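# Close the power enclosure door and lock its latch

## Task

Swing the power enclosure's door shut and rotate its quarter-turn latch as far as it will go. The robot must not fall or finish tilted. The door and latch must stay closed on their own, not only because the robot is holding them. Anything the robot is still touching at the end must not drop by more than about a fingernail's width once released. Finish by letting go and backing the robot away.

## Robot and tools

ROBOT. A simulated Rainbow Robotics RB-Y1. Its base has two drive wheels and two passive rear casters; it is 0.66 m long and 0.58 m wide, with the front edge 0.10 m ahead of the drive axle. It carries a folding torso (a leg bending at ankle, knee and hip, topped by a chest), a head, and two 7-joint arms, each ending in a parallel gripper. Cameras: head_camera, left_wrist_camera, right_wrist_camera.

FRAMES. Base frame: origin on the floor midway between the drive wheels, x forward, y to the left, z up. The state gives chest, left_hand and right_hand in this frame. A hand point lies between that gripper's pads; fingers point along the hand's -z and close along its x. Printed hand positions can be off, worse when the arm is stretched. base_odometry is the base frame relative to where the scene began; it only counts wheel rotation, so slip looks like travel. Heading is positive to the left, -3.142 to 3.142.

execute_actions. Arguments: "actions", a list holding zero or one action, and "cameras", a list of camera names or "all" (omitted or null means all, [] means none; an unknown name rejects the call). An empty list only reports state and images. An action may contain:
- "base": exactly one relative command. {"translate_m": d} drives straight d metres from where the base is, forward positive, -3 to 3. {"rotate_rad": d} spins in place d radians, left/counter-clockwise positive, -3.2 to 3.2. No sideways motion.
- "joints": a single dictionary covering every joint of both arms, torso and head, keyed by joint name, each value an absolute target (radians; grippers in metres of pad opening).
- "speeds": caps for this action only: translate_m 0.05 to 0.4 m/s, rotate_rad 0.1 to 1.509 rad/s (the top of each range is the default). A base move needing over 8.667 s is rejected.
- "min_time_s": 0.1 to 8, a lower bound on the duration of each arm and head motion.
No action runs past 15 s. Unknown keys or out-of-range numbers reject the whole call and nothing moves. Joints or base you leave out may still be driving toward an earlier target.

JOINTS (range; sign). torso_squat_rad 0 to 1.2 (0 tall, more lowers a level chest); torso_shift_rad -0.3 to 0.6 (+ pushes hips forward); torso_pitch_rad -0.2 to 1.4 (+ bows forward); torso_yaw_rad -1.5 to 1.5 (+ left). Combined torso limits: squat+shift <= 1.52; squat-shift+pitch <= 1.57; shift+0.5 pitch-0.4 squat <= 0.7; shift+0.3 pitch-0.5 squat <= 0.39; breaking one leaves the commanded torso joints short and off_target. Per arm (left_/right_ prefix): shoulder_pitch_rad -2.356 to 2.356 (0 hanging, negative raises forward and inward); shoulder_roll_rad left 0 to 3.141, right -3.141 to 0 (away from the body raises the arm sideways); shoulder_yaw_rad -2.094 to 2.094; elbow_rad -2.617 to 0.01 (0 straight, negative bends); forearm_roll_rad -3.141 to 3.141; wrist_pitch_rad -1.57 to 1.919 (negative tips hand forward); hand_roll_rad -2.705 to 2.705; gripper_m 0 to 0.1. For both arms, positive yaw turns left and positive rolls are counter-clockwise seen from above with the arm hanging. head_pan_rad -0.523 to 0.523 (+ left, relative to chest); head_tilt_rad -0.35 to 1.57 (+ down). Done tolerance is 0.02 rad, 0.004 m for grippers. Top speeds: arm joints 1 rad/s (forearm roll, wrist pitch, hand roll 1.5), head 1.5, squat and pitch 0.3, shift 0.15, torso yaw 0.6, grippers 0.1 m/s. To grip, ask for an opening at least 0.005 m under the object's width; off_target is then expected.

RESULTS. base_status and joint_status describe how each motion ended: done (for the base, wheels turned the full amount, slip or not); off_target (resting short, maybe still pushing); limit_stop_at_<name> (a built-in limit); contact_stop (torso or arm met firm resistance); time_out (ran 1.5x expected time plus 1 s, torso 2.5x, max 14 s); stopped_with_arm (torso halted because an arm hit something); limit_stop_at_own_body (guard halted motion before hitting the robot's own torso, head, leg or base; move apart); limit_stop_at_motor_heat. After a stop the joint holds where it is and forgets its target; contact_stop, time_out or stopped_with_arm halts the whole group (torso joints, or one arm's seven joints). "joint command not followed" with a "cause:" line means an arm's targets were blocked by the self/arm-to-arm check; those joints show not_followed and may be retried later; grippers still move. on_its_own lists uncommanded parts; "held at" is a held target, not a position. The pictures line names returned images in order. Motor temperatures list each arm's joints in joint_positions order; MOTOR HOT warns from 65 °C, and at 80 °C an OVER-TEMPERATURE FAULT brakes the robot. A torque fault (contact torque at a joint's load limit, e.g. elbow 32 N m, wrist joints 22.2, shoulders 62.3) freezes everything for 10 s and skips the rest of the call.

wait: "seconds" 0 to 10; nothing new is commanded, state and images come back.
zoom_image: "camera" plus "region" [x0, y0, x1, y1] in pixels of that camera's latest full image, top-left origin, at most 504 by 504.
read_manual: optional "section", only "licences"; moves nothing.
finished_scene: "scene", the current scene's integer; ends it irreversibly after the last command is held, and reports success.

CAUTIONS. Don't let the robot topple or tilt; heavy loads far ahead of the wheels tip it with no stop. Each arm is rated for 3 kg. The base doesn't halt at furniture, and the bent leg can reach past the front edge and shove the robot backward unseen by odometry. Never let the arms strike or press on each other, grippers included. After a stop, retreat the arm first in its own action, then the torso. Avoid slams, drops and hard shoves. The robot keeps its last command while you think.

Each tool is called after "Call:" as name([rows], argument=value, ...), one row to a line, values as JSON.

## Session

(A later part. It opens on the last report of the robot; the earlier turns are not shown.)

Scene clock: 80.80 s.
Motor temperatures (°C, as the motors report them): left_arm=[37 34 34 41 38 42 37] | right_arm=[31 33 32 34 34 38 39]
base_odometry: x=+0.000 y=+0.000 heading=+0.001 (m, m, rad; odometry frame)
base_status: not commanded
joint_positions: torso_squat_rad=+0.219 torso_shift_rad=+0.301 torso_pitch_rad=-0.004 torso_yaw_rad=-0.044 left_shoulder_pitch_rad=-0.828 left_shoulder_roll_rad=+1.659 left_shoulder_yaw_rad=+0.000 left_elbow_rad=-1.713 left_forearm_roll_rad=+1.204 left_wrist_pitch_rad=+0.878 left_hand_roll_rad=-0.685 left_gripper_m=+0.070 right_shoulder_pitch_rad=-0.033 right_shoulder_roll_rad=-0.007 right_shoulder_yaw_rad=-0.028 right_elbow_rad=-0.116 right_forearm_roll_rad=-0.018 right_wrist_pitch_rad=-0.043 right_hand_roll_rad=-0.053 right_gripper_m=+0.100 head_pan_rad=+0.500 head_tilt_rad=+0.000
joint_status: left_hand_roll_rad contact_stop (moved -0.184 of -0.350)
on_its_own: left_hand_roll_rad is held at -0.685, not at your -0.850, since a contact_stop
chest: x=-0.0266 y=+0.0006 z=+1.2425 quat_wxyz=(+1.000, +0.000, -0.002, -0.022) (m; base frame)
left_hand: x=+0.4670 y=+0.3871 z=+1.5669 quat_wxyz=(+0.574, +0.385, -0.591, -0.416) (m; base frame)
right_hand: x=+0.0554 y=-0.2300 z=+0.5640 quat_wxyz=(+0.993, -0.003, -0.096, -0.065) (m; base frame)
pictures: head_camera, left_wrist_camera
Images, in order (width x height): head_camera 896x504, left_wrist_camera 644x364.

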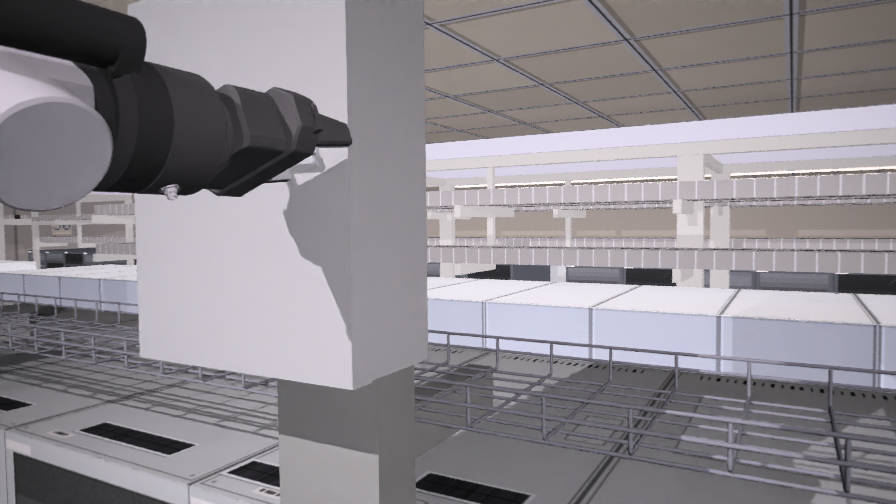

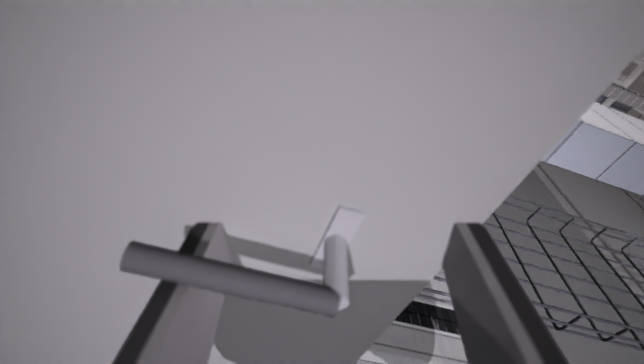

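Call:
execute_actions([
  {"joints":{"left_hand_roll_rad":-0.45,"torso_shift_rad":0.288,"left_shoulder_pitch_rad":-0.831,"left_shoulder_roll_rad":1.66,"left_elbow_rad":-1.705,"left_forearm_roll_rad":1.197,"left_wrist_pitch_rad":0.873},"min_time_s":0.6},
], cameras=[])

Call:
execute_actions([
  {"joints":{"left_hand_roll_rad":1.5,"head_tilt_rad":-0.2}},
], cameras=[])

Call:
execute_actions([
  {"joints":{"torso_shift_rad":0.306}},
], cameras=["left_wrist_camera","head_camera"])

Call:
execute_actions([
  {"joints":{"left_hand_roll_rad":1.85},"min_time_s":2},
], cameras=["left_wrist_camera","head_camera"])

Scene clock: 83.27 s.
Motor temperatures (°C, as the motors report them): left_arm=[37 34 34 41 39 42 37] | right_arm=[31 33 32 34 34 38 39]
base_odometry: x=+0.000 y=+0.000 heading=+0.000 (m, m, rad; odometry frame)
base_status: not commanded
joint_positions: torso_squat_rad=+0.218 torso_shift_rad=+0.288 torso_pitch_rad=+0.000 torso_yaw_rad=-0.045 left_shoulder_pitch_rad=-0.830 left_shoulder_roll_rad=+1.660 left_shoulder_yaw_rad=-0.001 left_elbow_rad=-1.705 left_forearm_roll_rad=+1.197 left_wrist_pitch_rad=+0.873 left_hand_roll_rad=-0.450 left_gripper_m=+0.070 right_shoulder_pitch_rad=-0.032 right_shoulder_roll_rad=-0.007 right_shoulder_yaw_rad=-0.028 right_elbow_rad=-0.116 right_forearm_roll_rad=-0.018 right_wrist_pitch_rad=-0.043 right_hand_roll_rad=-0.053 right_gripper_m=+0.100 head_pan_rad=+0.500 head_tilt_rad=+0.000
joint_status: all done
chest: x=-0.0339 y=+0.0002 z=+1.2452 quat_wxyz=(+1.000, +0.000, +0.000, -0.022) (m; base frame)
left_hand: x=+0.4613 y=+0.3894 z=+1.5710 quat_wxyz=(+0.618, +0.316, -0.632, -0.343) (m; base frame)
right_hand: x=+0.0453 y=-0.2299 z=+0.5661 quat_wxyz=(+0.993, -0.003, -0.095, -0.066) (m; base frame)
pictures: none
No camera images: the call's "cameras" was empty. Leave "cameras" out to get every camera's image.

Scene clock: 85.17 s.
Motor temperatures (°C, as the motors report them): left_arm=[37 34 34 41 38 41 37] | right_arm=[31 33 32 34 34 38 39]
base_odometry: x=+0.000 y=+0.000 heading=+0.000 (m, m, rad; odometry frame)
base_status: not commanded
joint_positions: torso_squat_rad=+0.218 torso_shift_rad=+0.288 torso_pitch_rad=+0.000 torso_yaw_rad=-0.045 left_shoulder_pitch_rad=-0.830 left_shoulder_roll_rad=+1.660 left_shoulder_yaw_rad=-0.001 left_elbow_rad=-1.705 left_forearm_roll_rad=+1.197 left_wrist_pitch_rad=+0.873 left_hand_roll_rad=+1.500 left_gripper_m=+0.070 right_shoulder_pitch_rad=-0.032 right_shoulder_roll_rad=-0.007 right_shoulder_yaw_rad=-0.028 right_elbow_rad=-0.116 right_forearm_roll_rad=-0.018 right_wrist_pitch_rad=-0.043 right_hand_roll_rad=-0.053 right_gripper_m=+0.100 head_pan_rad=+0.500 head_tilt_rad=-0.200
joint_status: all done
chest: x=-0.0339 y=+0.0002 z=+1.2452 quat_wxyz=(+1.000, +0.000, +0.000, -0.022) (m; base frame)
left_hand: x=+0.4613 y=+0.3894 z=+1.5710 quat_wxyz=(+0.631, -0.346, -0.616, +0.319) (m; base frame)
right_hand: x=+0.0453 y=-0.2299 z=+0.5661 quat_wxyz=(+0.993, -0.003, -0.095, -0.066) (m; base frame)
pictures: none
No camera images: the call's "cameras" was empty. Leave "cameras" out to get every camera's image.

Scene clock: 86.07 s.
Motor temperatures (°C, as the motors report them): left_arm=[37 34 34 41 38 41 37] | right_arm=[31 33 32 34 34 38 39]
base_odometry: x=+0.000 y=+0.000 heading=+0.000 (m, m, rad; odometry frame)
base_status: not commanded
joint_positions: torso_squat_rad=+0.219 torso_shift_rad=+0.301 torso_pitch_rad=-0.008 torso_yaw_rad=-0.043 left_shoulder_pitch_rad=-0.831 left_shoulder_roll_rad=+1.661 left_shoulder_yaw_rad=+0.000 left_elbow_rad=-1.706 left_forearm_roll_rad=+1.198 left_wrist_pitch_rad=+0.873 left_hand_roll_rad=+1.500 left_gripper_m=+0.070 right_shoulder_pitch_rad=-0.033 right_shoulder_roll_rad=-0.007 right_shoulder_yaw_rad=-0.028 right_elbow_rad=-0.116 right_forearm_roll_rad=-0.018 right_wrist_pitch_rad=-0.043 right_hand_roll_rad=-0.053 right_gripper_m=+0.100 head_pan_rad=+0.500 head_tilt_rad=-0.200
joint_status: torso_shift_rad contact_stop (moved +0.013 of +0.018)
chest: x=-0.0277 y=+0.0002 z=+1.2424 quat_wxyz=(+1.000, +0.000, -0.004, -0.022) (m; base frame)
left_hand: x=+0.4639 y=+0.3898 z=+1.5727 quat_wxyz=(+0.628, -0.347, -0.620, +0.318) (m; base frame)
right_hand: x=+0.0571 y=-0.2298 z=+0.5640 quat_wxyz=(+0.993, -0.003, -0.098, -0.065) (m; base frame)
pictures: head_camera, left_wrist_camera
Images, in order (width x height): head_camera 896x504, left_wrist_camera 644x364.

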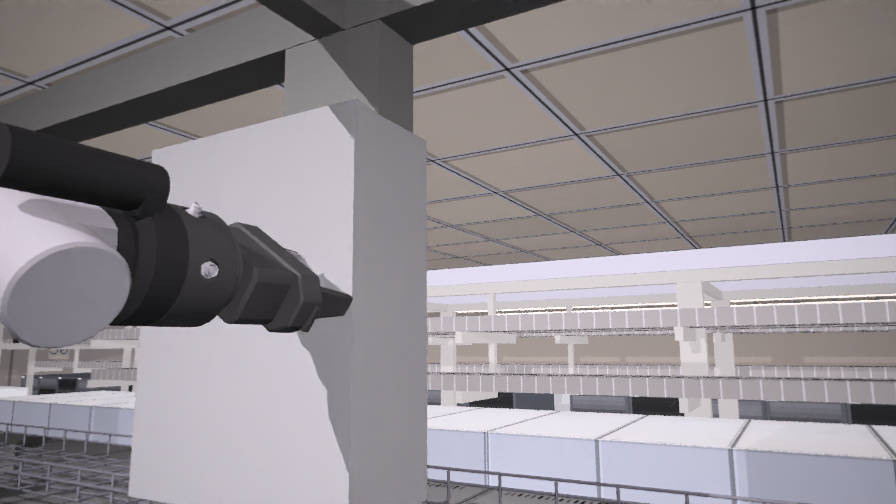

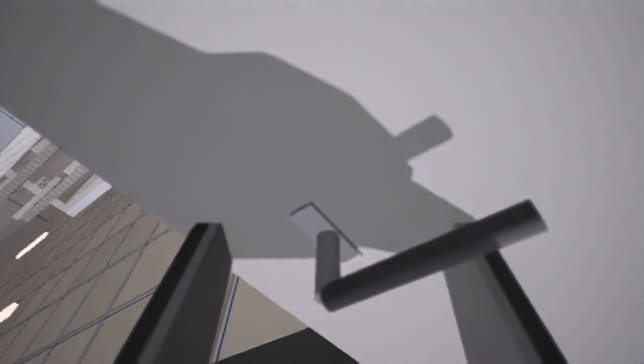

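not run: a stop came earlier in this reply.

Door firmly pressed flush now; turn.

Call:
execute_actions([
  {"joints":{"left_hand_roll_rad":1.9},"min_time_s":2},
], cameras=["left_wrist_camera","head_camera"])

Scene clock: 88.77 s.
Motor temperatures (°C, as the motors report them): left_arm=[36 34 34 41 38 41 37] | right_arm=[31 33 32 34 34 38 39]
base_odometry: x=+0.000 y=+0.000 heading=+0.000 (m, m, rad; odometry frame)
base_status: not commanded
joint_positions: torso_squat_rad=+0.219 torso_shift_rad=+0.301 torso_pitch_rad=-0.007 torso_yaw_rad=-0.043 left_shoulder_pitch_rad=-0.834 left_shoulder_roll_rad=+1.662 left_shoulder_yaw_rad=+0.002 left_elbow_rad=-1.704 left_forearm_roll_rad=+1.196 left_wrist_pitch_rad=+0.872 left_hand_roll_rad=+1.899 left_gripper_m=+0.071 right_shoulder_pitch_rad=-0.033 right_shoulder_roll_rad=-0.007 right_shoulder_yaw_rad=-0.028 right_elbow_rad=-0.116 right_forearm_roll_rad=-0.018 right_wrist_pitch_rad=-0.043 right_hand_roll_rad=-0.053 right_gripper_m=+0.100 head_pan_rad=+0.500 head_tilt_rad=-0.200
joint_status: all done
chest: x=-0.0274 y=+0.0003 z=+1.2424 quat_wxyz=(+1.000, +0.000, -0.004, -0.022) (m; base frame)
left_hand: x=+0.4633 y=+0.3908 z=+1.5754 quat_wxyz=(+0.551, -0.464, -0.541, +0.435) (m; base frame)
right_hand: x=+0.0571 y=-0.2297 z=+0.5639 quat_wxyz=(+0.993, -0.003, -0.098, -0.065) (m; base frame)
pictures: head_camera, left_wrist_camera
Images, in order (width x height): head_camera 896x504, left_wrist_camera 644x364.

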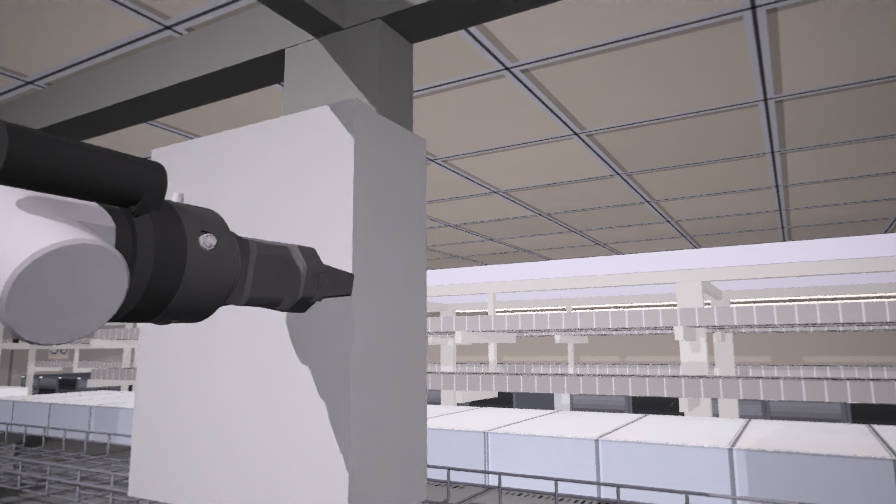

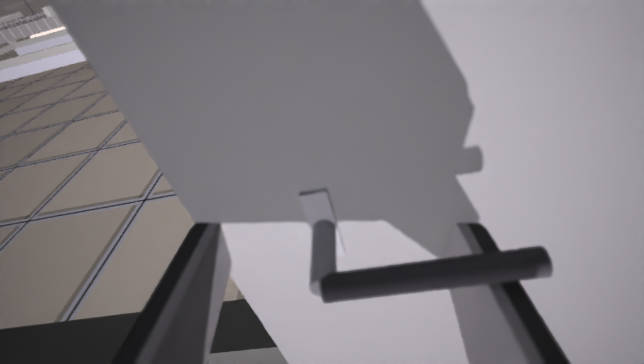

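Call:
execute_actions([
  {"joints":{"left_hand_roll_rad":2.3},"min_time_s":2},
], cameras=["left_wrist_camera","head_camera"])

Scene clock: 91.43 s.
Motor temperatures (°C, as the motors report them): left_arm=[36 34 34 41 39 42 37] | right_arm=[31 33 32 34 34 38 39]
base_odometry: x=+0.000 y=+0.000 heading=+0.000 (m, m, rad; odometry frame)
base_status: not commanded
joint_positions: torso_squat_rad=+0.219 torso_shift_rad=+0.301 torso_pitch_rad=-0.008 torso_yaw_rad=-0.043 left_shoulder_pitch_rad=-0.838 left_shoulder_roll_rad=+1.665 left_shoulder_yaw_rad=+0.006 left_elbow_rad=-1.701 left_forearm_roll_rad=+1.194 left_wrist_pitch_rad=+0.871 left_hand_roll_rad=+2.299 left_gripper_m=+0.071 right_shoulder_pitch_rad=-0.033 right_shoulder_roll_rad=-0.007 right_shoulder_yaw_rad=-0.028 right_elbow_rad=-0.116 right_forearm_roll_rad=-0.018 right_wrist_pitch_rad=-0.043 right_hand_roll_rad=-0.053 right_gripper_m=+0.100 head_pan_rad=+0.500 head_tilt_rad=-0.200
joint_status: all done
chest: x=-0.0276 y=+0.0004 z=+1.2424 quat_wxyz=(+1.000, +0.000, -0.004, -0.022) (m; base frame)
left_hand: x=+0.4611 y=+0.3922 z=+1.5802 quat_wxyz=(+0.450, -0.564, -0.441, +0.534) (m; base frame)
right_hand: x=+0.0572 y=-0.2296 z=+0.5640 quat_wxyz=(+0.993, -0.003, -0.098, -0.065) (m; base frame)
pictures: head_camera, left_wrist_camera
Images, in order (width x height): head_camera 896x504, left_wrist_camera 644x364.

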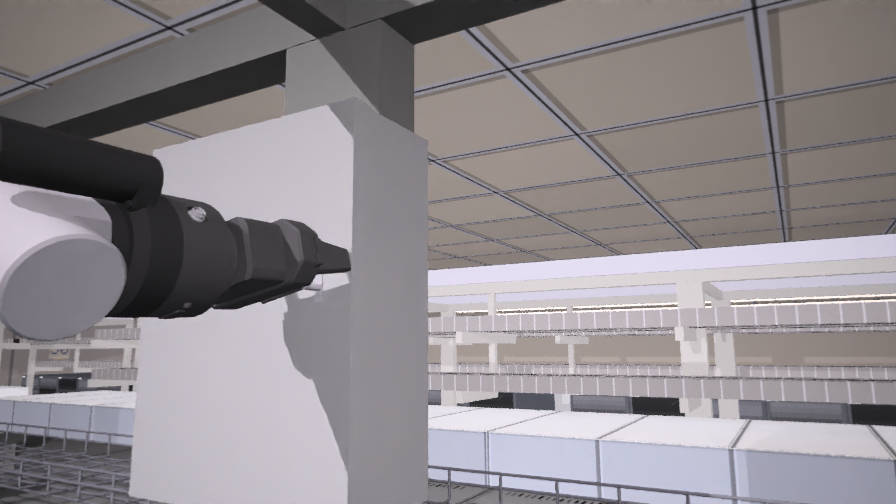

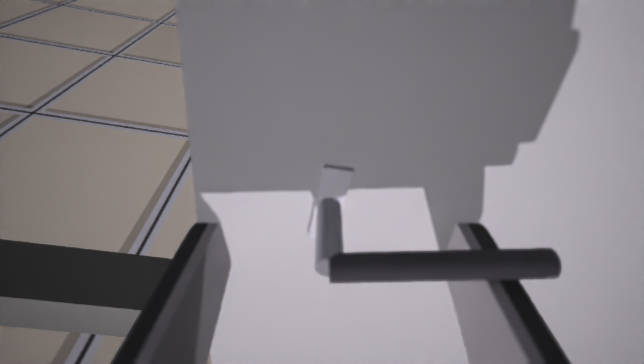

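Call:
execute_actions([
  {"joints":{"left_hand_roll_rad":2.5,"torso_squat_rad":0.26,"torso_shift_rad":0.302},"min_time_s":2},
], cameras=["left_wrist_camera","head_camera"])

Scene clock: 94.37 s.
Motor temperatures (°C, as the motors report them): left_arm=[36 34 34 41 41 42 37] | right_arm=[31 33 32 34 34 38 39]
base_odometry: x=+0.000 y=+0.000 heading=+0.000 (m, m, rad; odometry frame)
base_status: not commanded
joint_positions: torso_squat_rad=+0.260 torso_shift_rad=+0.302 torso_pitch_rad=-0.007 torso_yaw_rad=-0.043 left_shoulder_pitch_rad=-0.837 left_shoulder_roll_rad=+1.665 left_shoulder_yaw_rad=+0.005 left_elbow_rad=-1.701 left_forearm_roll_rad=+1.194 left_wrist_pitch_rad=+0.871 left_hand_roll_rad=+2.499 left_gripper_m=+0.071 right_shoulder_pitch_rad=-0.033 right_shoulder_roll_rad=-0.007 right_shoulder_yaw_rad=-0.028 right_elbow_rad=-0.116 right_forearm_roll_rad=-0.018 right_wrist_pitch_rad=-0.043 right_hand_roll_rad=-0.053 right_gripper_m=+0.100 head_pan_rad=+0.500 head_tilt_rad=-0.200
joint_status: all done
chest: x=-0.0293 y=+0.0004 z=+1.2359 quat_wxyz=(+1.000, +0.000, -0.004, -0.022) (m; base frame)
left_hand: x=+0.4599 y=+0.3923 z=+1.5725 quat_wxyz=(+0.395, -0.604, -0.382, +0.577) (m; base frame)
right_hand: x=+0.0551 y=-0.2296 z=+0.5574 quat_wxyz=(+0.993, -0.003, -0.098, -0.065) (m; base frame)
pictures: head_camera, left_wrist_camera
Images, in order (width x height): head_camera 896x504, left_wrist_camera 644x364.

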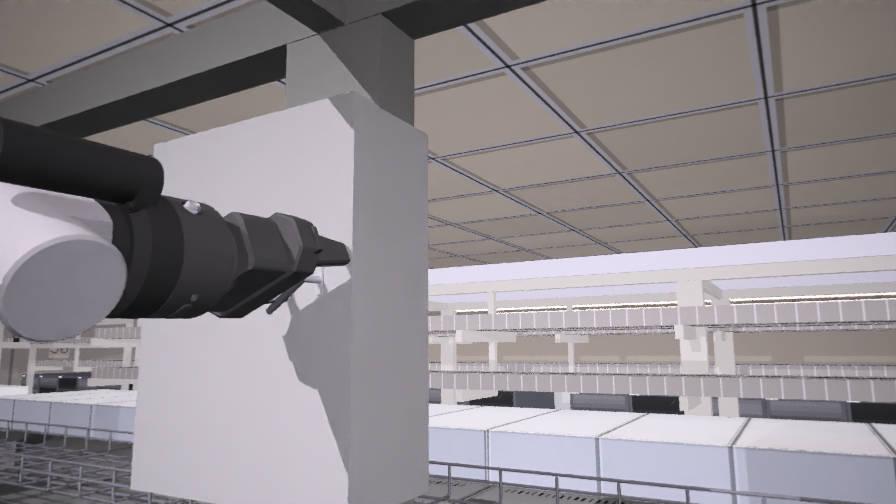

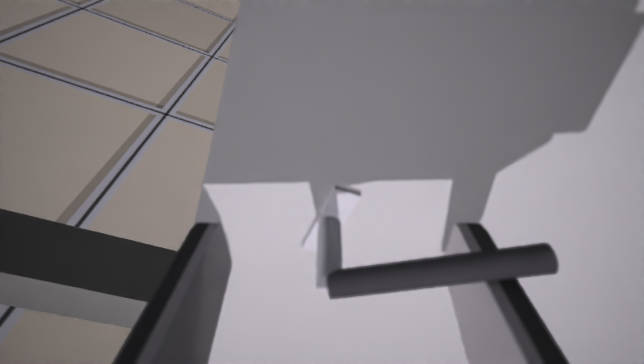

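Call:
execute_actions([
  {"joints":{"left_hand_roll_rad":2.7,"torso_squat_rad":0.28},"min_time_s":1.2},
], cameras=["left_wrist_camera"])

Call:
execute_actions([
  {"joints":{"left_hand_roll_rad":2.3,"torso_squat_rad":0.25,"torso_shift_rad":0.29,"torso_pitch_rad":0}},
], cameras=[])

Call:
execute_actions([
  {"joints":{"torso_squat_rad":0.3,"torso_shift_rad":0.2}},
], cameras=[])

Call:
execute_actions([
  {"joints":{"left_hand_roll_rad":-0.9,"head_tilt_rad":-0.05}},
], cameras=["left_wrist_camera","head_camera"])

Scene clock: 97.00 s.
Motor temperatures (°C, as the motors report them): left_arm=[36 34 34 42 42 42 38] | right_arm=[31 33 32 34 34 38 39]
base_odometry: x=+0.000 y=+0.000 heading=+0.000 (m, m, rad; odometry frame)
base_status: not commanded
joint_positions: torso_squat_rad=+0.280 torso_shift_rad=+0.302 torso_pitch_rad=-0.007 torso_yaw_rad=-0.043 left_shoulder_pitch_rad=-0.837 left_shoulder_roll_rad=+1.665 left_shoulder_yaw_rad=+0.005 left_elbow_rad=-1.700 left_forearm_roll_rad=+1.194 left_wrist_pitch_rad=+0.870 left_hand_roll_rad=+2.699 left_gripper_m=+0.070 right_shoulder_pitch_rad=-0.033 right_shoulder_roll_rad=-0.007 right_shoulder_yaw_rad=-0.028 right_elbow_rad=-0.116 right_forearm_roll_rad=-0.018 right_wrist_pitch_rad=-0.043 right_hand_roll_rad=-0.053 right_gripper_m=+0.100 head_pan_rad=+0.500 head_tilt_rad=-0.200
joint_status: all done
chest: x=-0.0302 y=+0.0004 z=+1.2323 quat_wxyz=(+1.000, +0.000, -0.003, -0.022) (m; base frame)
left_hand: x=+0.4592 y=+0.3922 z=+1.5688 quat_wxyz=(+0.335, -0.640, -0.320, +0.613) (m; base frame)
right_hand: x=+0.0540 y=-0.2296 z=+0.5537 quat_wxyz=(+0.993, -0.003, -0.098, -0.065) (m; base frame)
pictures: left_wrist_camera
Images, in order (width x height): left_wrist_camera 644x364.

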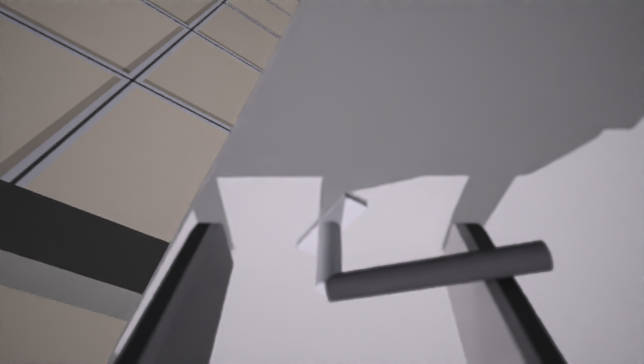

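Scene clock: 97.87 s.
Motor temperatures (°C, as the motors report them): left_arm=[36 34 34 42 42 42 38] | right_arm=[31 33 32 34 34 38 39]
base_odometry: x=+0.000 y=+0.000 heading=+0.000 (m, m, rad; odometry frame)
base_status: not commanded
joint_positions: torso_squat_rad=+0.250 torso_shift_rad=+0.290 torso_pitch_rad=+0.000 torso_yaw_rad=-0.043 left_shoulder_pitch_rad=-0.831 left_shoulder_roll_rad=+1.660 left_shoulder_yaw_rad=-0.001 left_elbow_rad=-1.705 left_forearm_roll_rad=+1.197 left_wrist_pitch_rad=+0.873 left_hand_roll_rad=+2.300 left_gripper_m=+0.070 right_shoulder_pitch_rad=-0.033 right_shoulder_roll_rad=-0.007 right_shoulder_yaw_rad=-0.028 right_elbow_rad=-0.116 right_forearm_roll_rad=-0.018 right_wrist_pitch_rad=-0.043 right_hand_roll_rad=-0.053 right_gripper_m=+0.100 head_pan_rad=+0.500 head_tilt_rad=-0.200
joint_status: all done
chest: x=-0.0341 y=+0.0002 z=+1.2398 quat_wxyz=(+1.000, +0.000, +0.000, -0.022) (m; base frame)
left_hand: x=+0.4604 y=+0.3900 z=+1.5662 quat_wxyz=(+0.456, -0.559, -0.434, +0.540) (m; base frame)
right_hand: x=+0.0454 y=-0.2298 z=+0.5607 quat_wxyz=(+0.993, -0.003, -0.095, -0.065) (m; base frame)
pictures: none
No camera images: the call's "cameras" was empty. Leave "cameras" out to get every camera's image.

Scene clock: 99.27 s.
Motor temperatures (°C, as the motors report them): left_arm=[36 34 34 42 42 42 38] | right_arm=[31 33 32 34 34 38 39]
base_odometry: x=+0.000 y=+0.000 heading=+0.000 (m, m, rad; odometry frame)
base_status: not commanded
joint_positions: torso_squat_rad=+0.300 torso_shift_rad=+0.200 torso_pitch_rad=+0.000 torso_yaw_rad=-0.044 left_shoulder_pitch_rad=-0.831 left_shoulder_roll_rad=+1.660 left_shoulder_yaw_rad=-0.001 left_elbow_rad=-1.705 left_forearm_roll_rad=+1.197 left_wrist_pitch_rad=+0.873 left_hand_roll_rad=+2.300 left_gripper_m=+0.070 right_shoulder_pitch_rad=-0.033 right_shoulder_roll_rad=-0.007 right_shoulder_yaw_rad=-0.028 right_elbow_rad=-0.116 right_forearm_roll_rad=-0.018 right_wrist_pitch_rad=-0.043 right_hand_roll_rad=-0.053 right_gripper_m=+0.100 head_pan_rad=+0.500 head_tilt_rad=-0.200
joint_status: all done
chest: x=-0.0952 y=+0.0002 z=+1.2453 quat_wxyz=(+1.000, +0.000, +0.000, -0.022) (m; base frame)
left_hand: x=+0.3993 y=+0.3900 z=+1.5716 quat_wxyz=(+0.456, -0.559, -0.434, +0.540) (m; base frame)
right_hand: x=-0.0156 y=-0.2298 z=+0.5662 quat_wxyz=(+0.993, -0.003, -0.095, -0.065) (m; base frame)
pictures: none
No camera images: the call's "cameras" was empty. Leave "cameras" out to get every camera's image.

Scene clock: 101.97 s.
Motor temperatures (°C, as the motors report them): left_arm=[36 34 34 42 41 42 37] | right_arm=[31 33 32 34 34 38 39]
base_odometry: x=+0.000 y=+0.000 heading=+0.000 (m, m, rad; odometry frame)
base_status: not commanded
joint_positions: torso_squat_rad=+0.300 torso_shift_rad=+0.200 torso_pitch_rad=+0.000 torso_yaw_rad=-0.044 left_shoulder_pitch_rad=-0.831 left_shoulder_roll_rad=+1.660 left_shoulder_yaw_rad=-0.001 left_elbow_rad=-1.705 left_forearm_roll_rad=+1.197 left_wrist_pitch_rad=+0.873 left_hand_roll_rad=-0.900 left_gripper_m=+0.070 right_shoulder_pitch_rad=-0.033 right_shoulder_roll_rad=-0.007 right_shoulder_yaw_rad=-0.028 right_elbow_rad=-0.116 right_forearm_roll_rad=-0.018 right_wrist_pitch_rad=-0.043 right_hand_roll_rad=-0.053 right_gripper_m=+0.100 head_pan_rad=+0.500 head_tilt_rad=-0.050
joint_status: all done
chest: x=-0.0952 y=+0.0002 z=+1.2453 quat_wxyz=(+1.000, +0.000, +0.000, -0.022) (m; base frame)
left_hand: x=+0.3994 y=+0.3900 z=+1.5716 quat_wxyz=(+0.526, +0.450, -0.546, -0.472) (m; base frame)
right_hand: x=-0.0156 y=-0.2298 z=+0.5662 quat_wxyz=(+0.993, -0.003, -0.095, -0.065) (m; base frame)
pictures: head_camera, left_wrist_camera
Images, in order (width x height): head_camera 896x504, left_wrist_camera 644x364.

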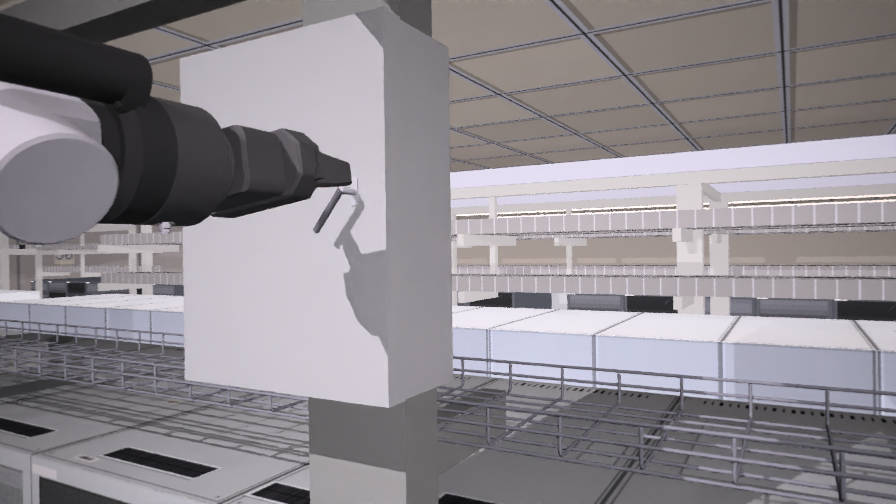

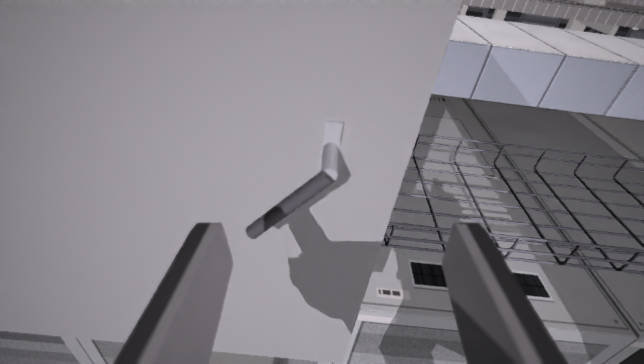

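Call:
execute_actions([
  {"joints":{"torso_squat_rad":0.255,"torso_shift_rad":0.29}},
], cameras=["left_wrist_camera"])

Call:
execute_actions([
  {"joints":{"left_hand_roll_rad":0.2},"min_time_s":3},
], cameras=["left_wrist_camera","head_camera"])

Scene clock: 104.07 s.
Motor temperatures (°C, as the motors report them): left_arm=[36 34 34 42 41 41 37] | right_arm=[31 33 32 34 34 38 39]
base_odometry: x=+0.000 y=+0.000 heading=+0.000 (m, m, rad; odometry frame)
base_status: not commanded
joint_positions: torso_squat_rad=+0.255 torso_shift_rad=+0.290 torso_pitch_rad=+0.000 torso_yaw_rad=-0.044 left_shoulder_pitch_rad=-0.831 left_shoulder_roll_rad=+1.660 left_shoulder_yaw_rad=-0.001 left_elbow_rad=-1.705 left_forearm_roll_rad=+1.197 left_wrist_pitch_rad=+0.873 left_hand_roll_rad=-0.900 left_gripper_m=+0.070 right_shoulder_pitch_rad=-0.033 right_shoulder_roll_rad=-0.007 right_shoulder_yaw_rad=-0.028 right_elbow_rad=-0.116 right_forearm_roll_rad=-0.018 right_wrist_pitch_rad=-0.043 right_hand_roll_rad=-0.053 right_gripper_m=+0.100 head_pan_rad=+0.500 head_tilt_rad=-0.050
joint_status: all done
chest: x=-0.0342 y=+0.0002 z=+1.2390 quat_wxyz=(+1.000, +0.000, +0.000, -0.022) (m; base frame)
left_hand: x=+0.4605 y=+0.3900 z=+1.5651 quat_wxyz=(+0.526, +0.450, -0.546, -0.472) (m; base frame)
right_hand: x=+0.0452 y=-0.2298 z=+0.5599 quat_wxyz=(+0.993, -0.003, -0.094, -0.065) (m; base frame)
pictures: left_wrist_camera
Images, in order (width x height): left_wrist_camera 644x364.

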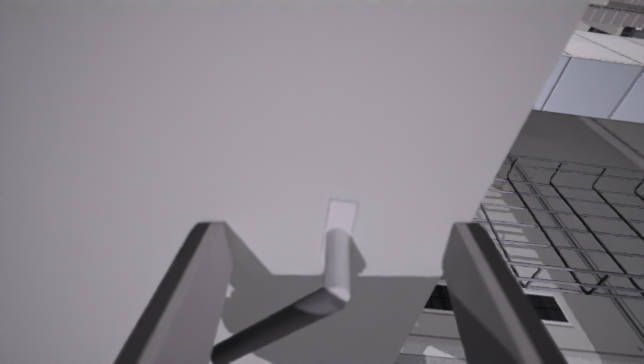

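Scene clock: 107.37 s.
Motor temperatures (°C, as the motors report them): left_arm=[36 34 34 42 42 41 38] | right_arm=[31 33 32 34 34 38 39]
base_odometry: x=+0.000 y=+0.000 heading=+0.000 (m, m, rad; odometry frame)
base_status: not commanded
joint_positions: torso_squat_rad=+0.255 torso_shift_rad=+0.290 torso_pitch_rad=+0.000 torso_yaw_rad=-0.043 left_shoulder_pitch_rad=-0.832 left_shoulder_roll_rad=+1.664 left_shoulder_yaw_rad=+0.001 left_elbow_rad=-1.698 left_forearm_roll_rad=+1.194 left_wrist_pitch_rad=+0.873 left_hand_roll_rad=+0.199 left_gripper_m=+0.070 right_shoulder_pitch_rad=-0.033 right_shoulder_roll_rad=-0.007 right_shoulder_yaw_rad=-0.028 right_elbow_rad=-0.116 right_forearm_roll_rad=-0.018 right_wrist_pitch_rad=-0.043 right_hand_roll_rad=-0.053 right_gripper_m=+0.100 head_pan_rad=+0.500 head_tilt_rad=-0.050
joint_status: all done
chest: x=-0.0343 y=+0.0014 z=+1.2390 quat_wxyz=(+1.000, -0.001, +0.000, -0.021) (m; base frame)
left_hand: x=+0.4592 y=+0.3958 z=+1.5671 quat_wxyz=(+0.695, +0.101, -0.702, -0.123) (m; base frame)
right_hand: x=+0.0455 y=-0.2298 z=+0.5603 quat_wxyz=(+0.993, -0.004, -0.095, -0.065) (m; base frame)
pictures: head_camera, left_wrist_camera
Images, in order (width x height): head_camera 896x504, left_wrist_camera 644x364.

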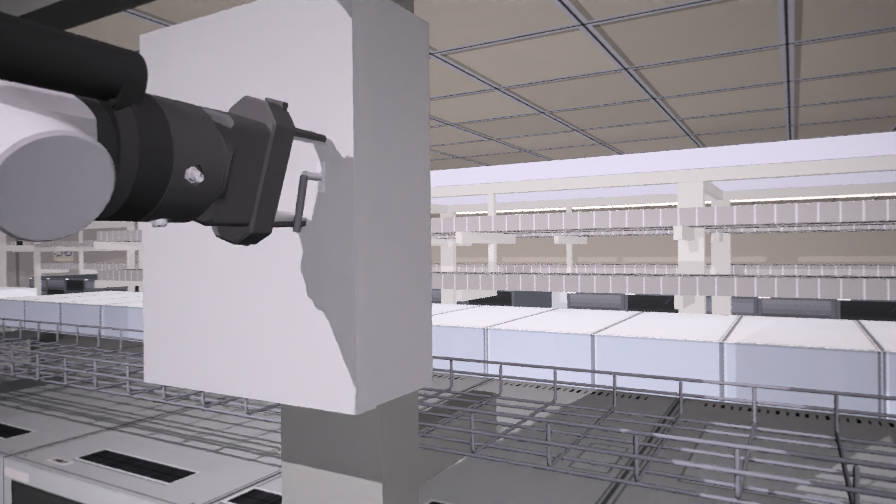

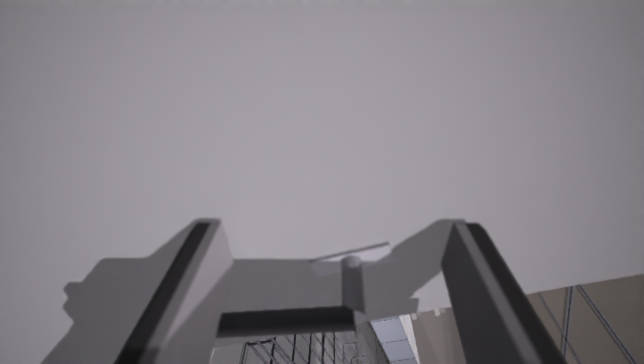

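Call:
execute_actions([
  {"joints":{"left_hand_roll_rad":0.62},"min_time_s":2},
], cameras=["left_wrist_camera","head_camera"])

Scene clock: 119.10 s.
Motor temperatures (°C, as the motors report them): left_arm=[37 34 34 43 44 42 38] | right_arm=[31 33 32 34 34 38 39]
TORQUE FAULT: left_elbow_rad reached its load limit. The robot stopped for 10 seconds, dropped its targets and accepts commands again. The stop added 9.0 s to the call and to motion_time.
base_odometry: x=+0.000 y=+0.000 heading=+0.001 (m, m, rad; odometry frame)
base_status: not commanded
joint_positions: torso_squat_rad=+0.255 torso_shift_rad=+0.290 torso_pitch_rad=+0.000 torso_yaw_rad=-0.043 left_shoulder_pitch_rad=-0.828 left_shoulder_roll_rad=+1.666 left_shoulder_yaw_rad=-0.001 left_elbow_rad=-1.692 left_forearm_roll_rad=+1.191 left_wrist_pitch_rad=+0.876 left_hand_roll_rad=+0.535 left_gripper_m=+0.070 right_shoulder_pitch_rad=-0.032 right_shoulder_roll_rad=-0.007 right_shoulder_yaw_rad=-0.028 right_elbow_rad=-0.116 right_forearm_roll_rad=-0.018 right_wrist_pitch_rad=-0.043 right_hand_roll_rad=-0.053 right_gripper_m=+0.100 head_pan_rad=+0.500 head_tilt_rad=-0.050
joint_status: left_hand_roll_rad torque_fault (moved +0.336 of +0.421)
on_its_own: left_hand_roll_rad is held at +0.536, not at your +0.620, since a torque_fault
chest: x=-0.0342 y=+0.0014 z=+1.2390 quat_wxyz=(+1.000, -0.001, +0.000, -0.021) (m; base frame)
left_hand: x=+0.4605 y=+0.4004 z=+1.5646 quat_wxyz=(+0.708, -0.014, -0.706, -0.001) (m; base frame)
right_hand: x=+0.0454 y=-0.2299 z=+0.5603 quat_wxyz=(+0.993, -0.004, -0.095, -0.065) (m; base frame)
pictures: head_camera, left_wrist_camera
Images, in order (width x height): head_camera 896x504, left_wrist_camera 644x364.

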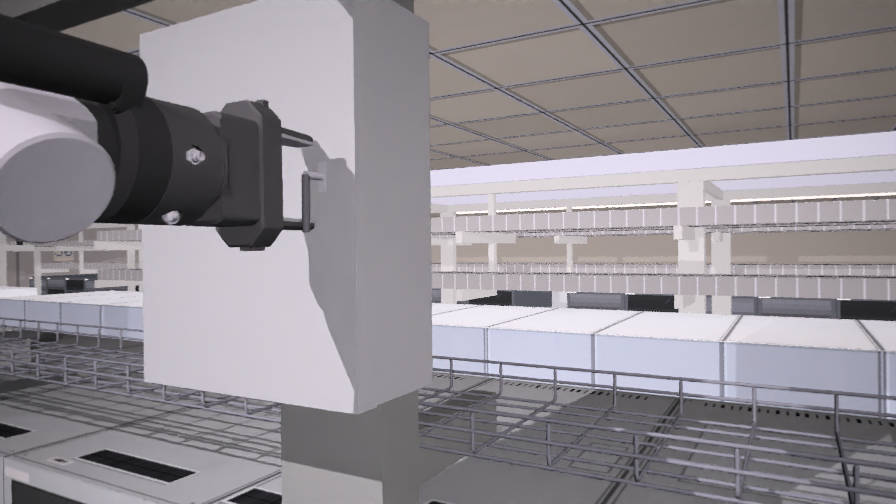

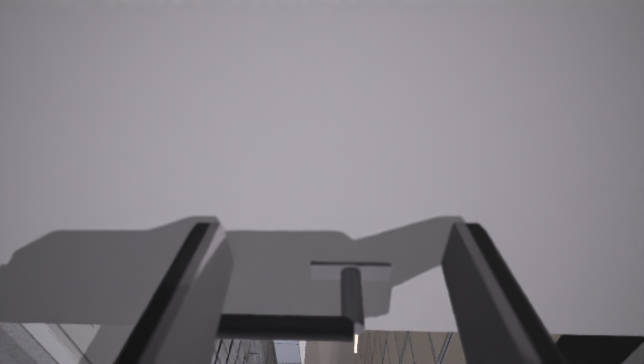

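Looks vertical. Back off and inspect.

Call:
execute_actions([
  {"joints":{"left_hand_roll_rad":-0.1}},
], cameras=[])

Call:
execute_actions([
  {"joints":{"torso_shift_rad":0.1}},
], cameras=["left_wrist_camera","head_camera"])

Call:
zoom_image(camera="head_camera", region=[280,100,500,320])

Scene clock: 120.67 s.
Motor temperatures (°C, as the motors report them): left_arm=[37 34 34 43 44 42 38] | right_arm=[31 33 32 34 34 38 39]
base_odometry: x=+0.000 y=+0.000 heading=+0.000 (m, m, rad; odometry frame)
base_status: not commanded
joint_positions: torso_squat_rad=+0.255 torso_shift_rad=+0.290 torso_pitch_rad=+0.000 torso_yaw_rad=-0.043 left_shoulder_pitch_rad=-0.829 left_shoulder_roll_rad=+1.664 left_shoulder_yaw_rad=-0.001 left_elbow_rad=-1.697 left_forearm_roll_rad=+1.193 left_wrist_pitch_rad=+0.874 left_hand_roll_rad=-0.100 left_gripper_m=+0.070 right_shoulder_pitch_rad=-0.032 right_shoulder_roll_rad=-0.007 right_shoulder_yaw_rad=-0.028 right_elbow_rad=-0.116 right_forearm_roll_rad=-0.018 right_wrist_pitch_rad=-0.043 right_hand_roll_rad=-0.053 right_gripper_m=+0.100 head_pan_rad=+0.500 head_tilt_rad=-0.050
joint_status: all done
chest: x=-0.0343 y=+0.0002 z=+1.2390 quat_wxyz=(+1.000, +0.000, +0.000, -0.022) (m; base frame)
left_hand: x=+0.4606 y=+0.3950 z=+1.5654 quat_wxyz=(+0.671, +0.205, -0.676, -0.226) (m; base frame)
right_hand: x=+0.0452 y=-0.2299 z=+0.5599 quat_wxyz=(+0.993, -0.003, -0.095, -0.065) (m; base frame)
pictures: none
No camera images: the call's "cameras" was empty. Leave "cameras" out to get every camera's image.

Scene clock: 122.70 s.
Motor temperatures (°C, as the motors report them): left_arm=[37 34 34 43 43 42 38] | right_arm=[31 33 32 34 34 38 39]
base_odometry: x=+0.000 y=+0.000 heading=+0.000 (m, m, rad; odometry frame)
base_status: not commanded
joint_positions: torso_squat_rad=+0.255 torso_shift_rad=+0.100 torso_pitch_rad=+0.000 torso_yaw_rad=-0.044 left_shoulder_pitch_rad=-0.829 left_shoulder_roll_rad=+1.664 left_shoulder_yaw_rad=-0.001 left_elbow_rad=-1.697 left_forearm_roll_rad=+1.193 left_wrist_pitch_rad=+0.874 left_hand_roll_rad=-0.100 left_gripper_m=+0.070 right_shoulder_pitch_rad=-0.032 right_shoulder_roll_rad=-0.007 right_shoulder_yaw_rad=-0.028 right_elbow_rad=-0.116 right_forearm_roll_rad=-0.018 right_wrist_pitch_rad=-0.043 right_hand_roll_rad=-0.053 right_gripper_m=+0.100 head_pan_rad=+0.500 head_tilt_rad=-0.050
joint_status: all done
chest: x=-0.1604 y=+0.0002 z=+1.2639 quat_wxyz=(+1.000, +0.000, +0.000, -0.022) (m; base frame)
left_hand: x=+0.3343 y=+0.3950 z=+1.5904 quat_wxyz=(+0.671, +0.205, -0.676, -0.226) (m; base frame)
right_hand: x=-0.0808 y=-0.2299 z=+0.5848 quat_wxyz=(+0.993, -0.003, -0.095, -0.065) (m; base frame)
pictures: head_camera, left_wrist_camera
Images, in order (width x height): head_camera 896x504, left_wrist_camera 644x364.

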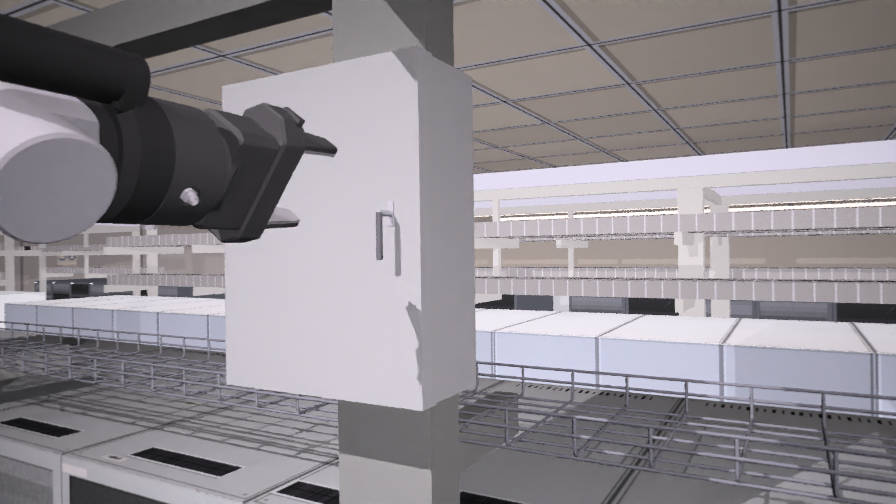

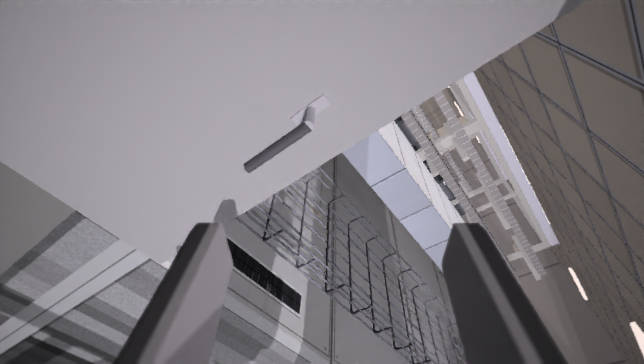

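Region (280, 100, 500, 320) of head_camera's 896x504 image, scaled by 2.291, with more detail than that image has.

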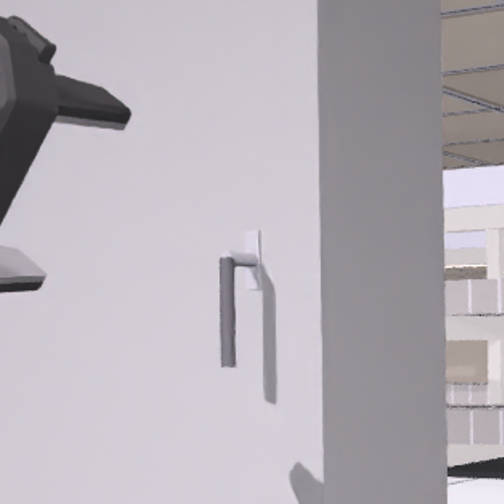

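Call:
finished_scene(scene=1)

The scene is finished: the task was done.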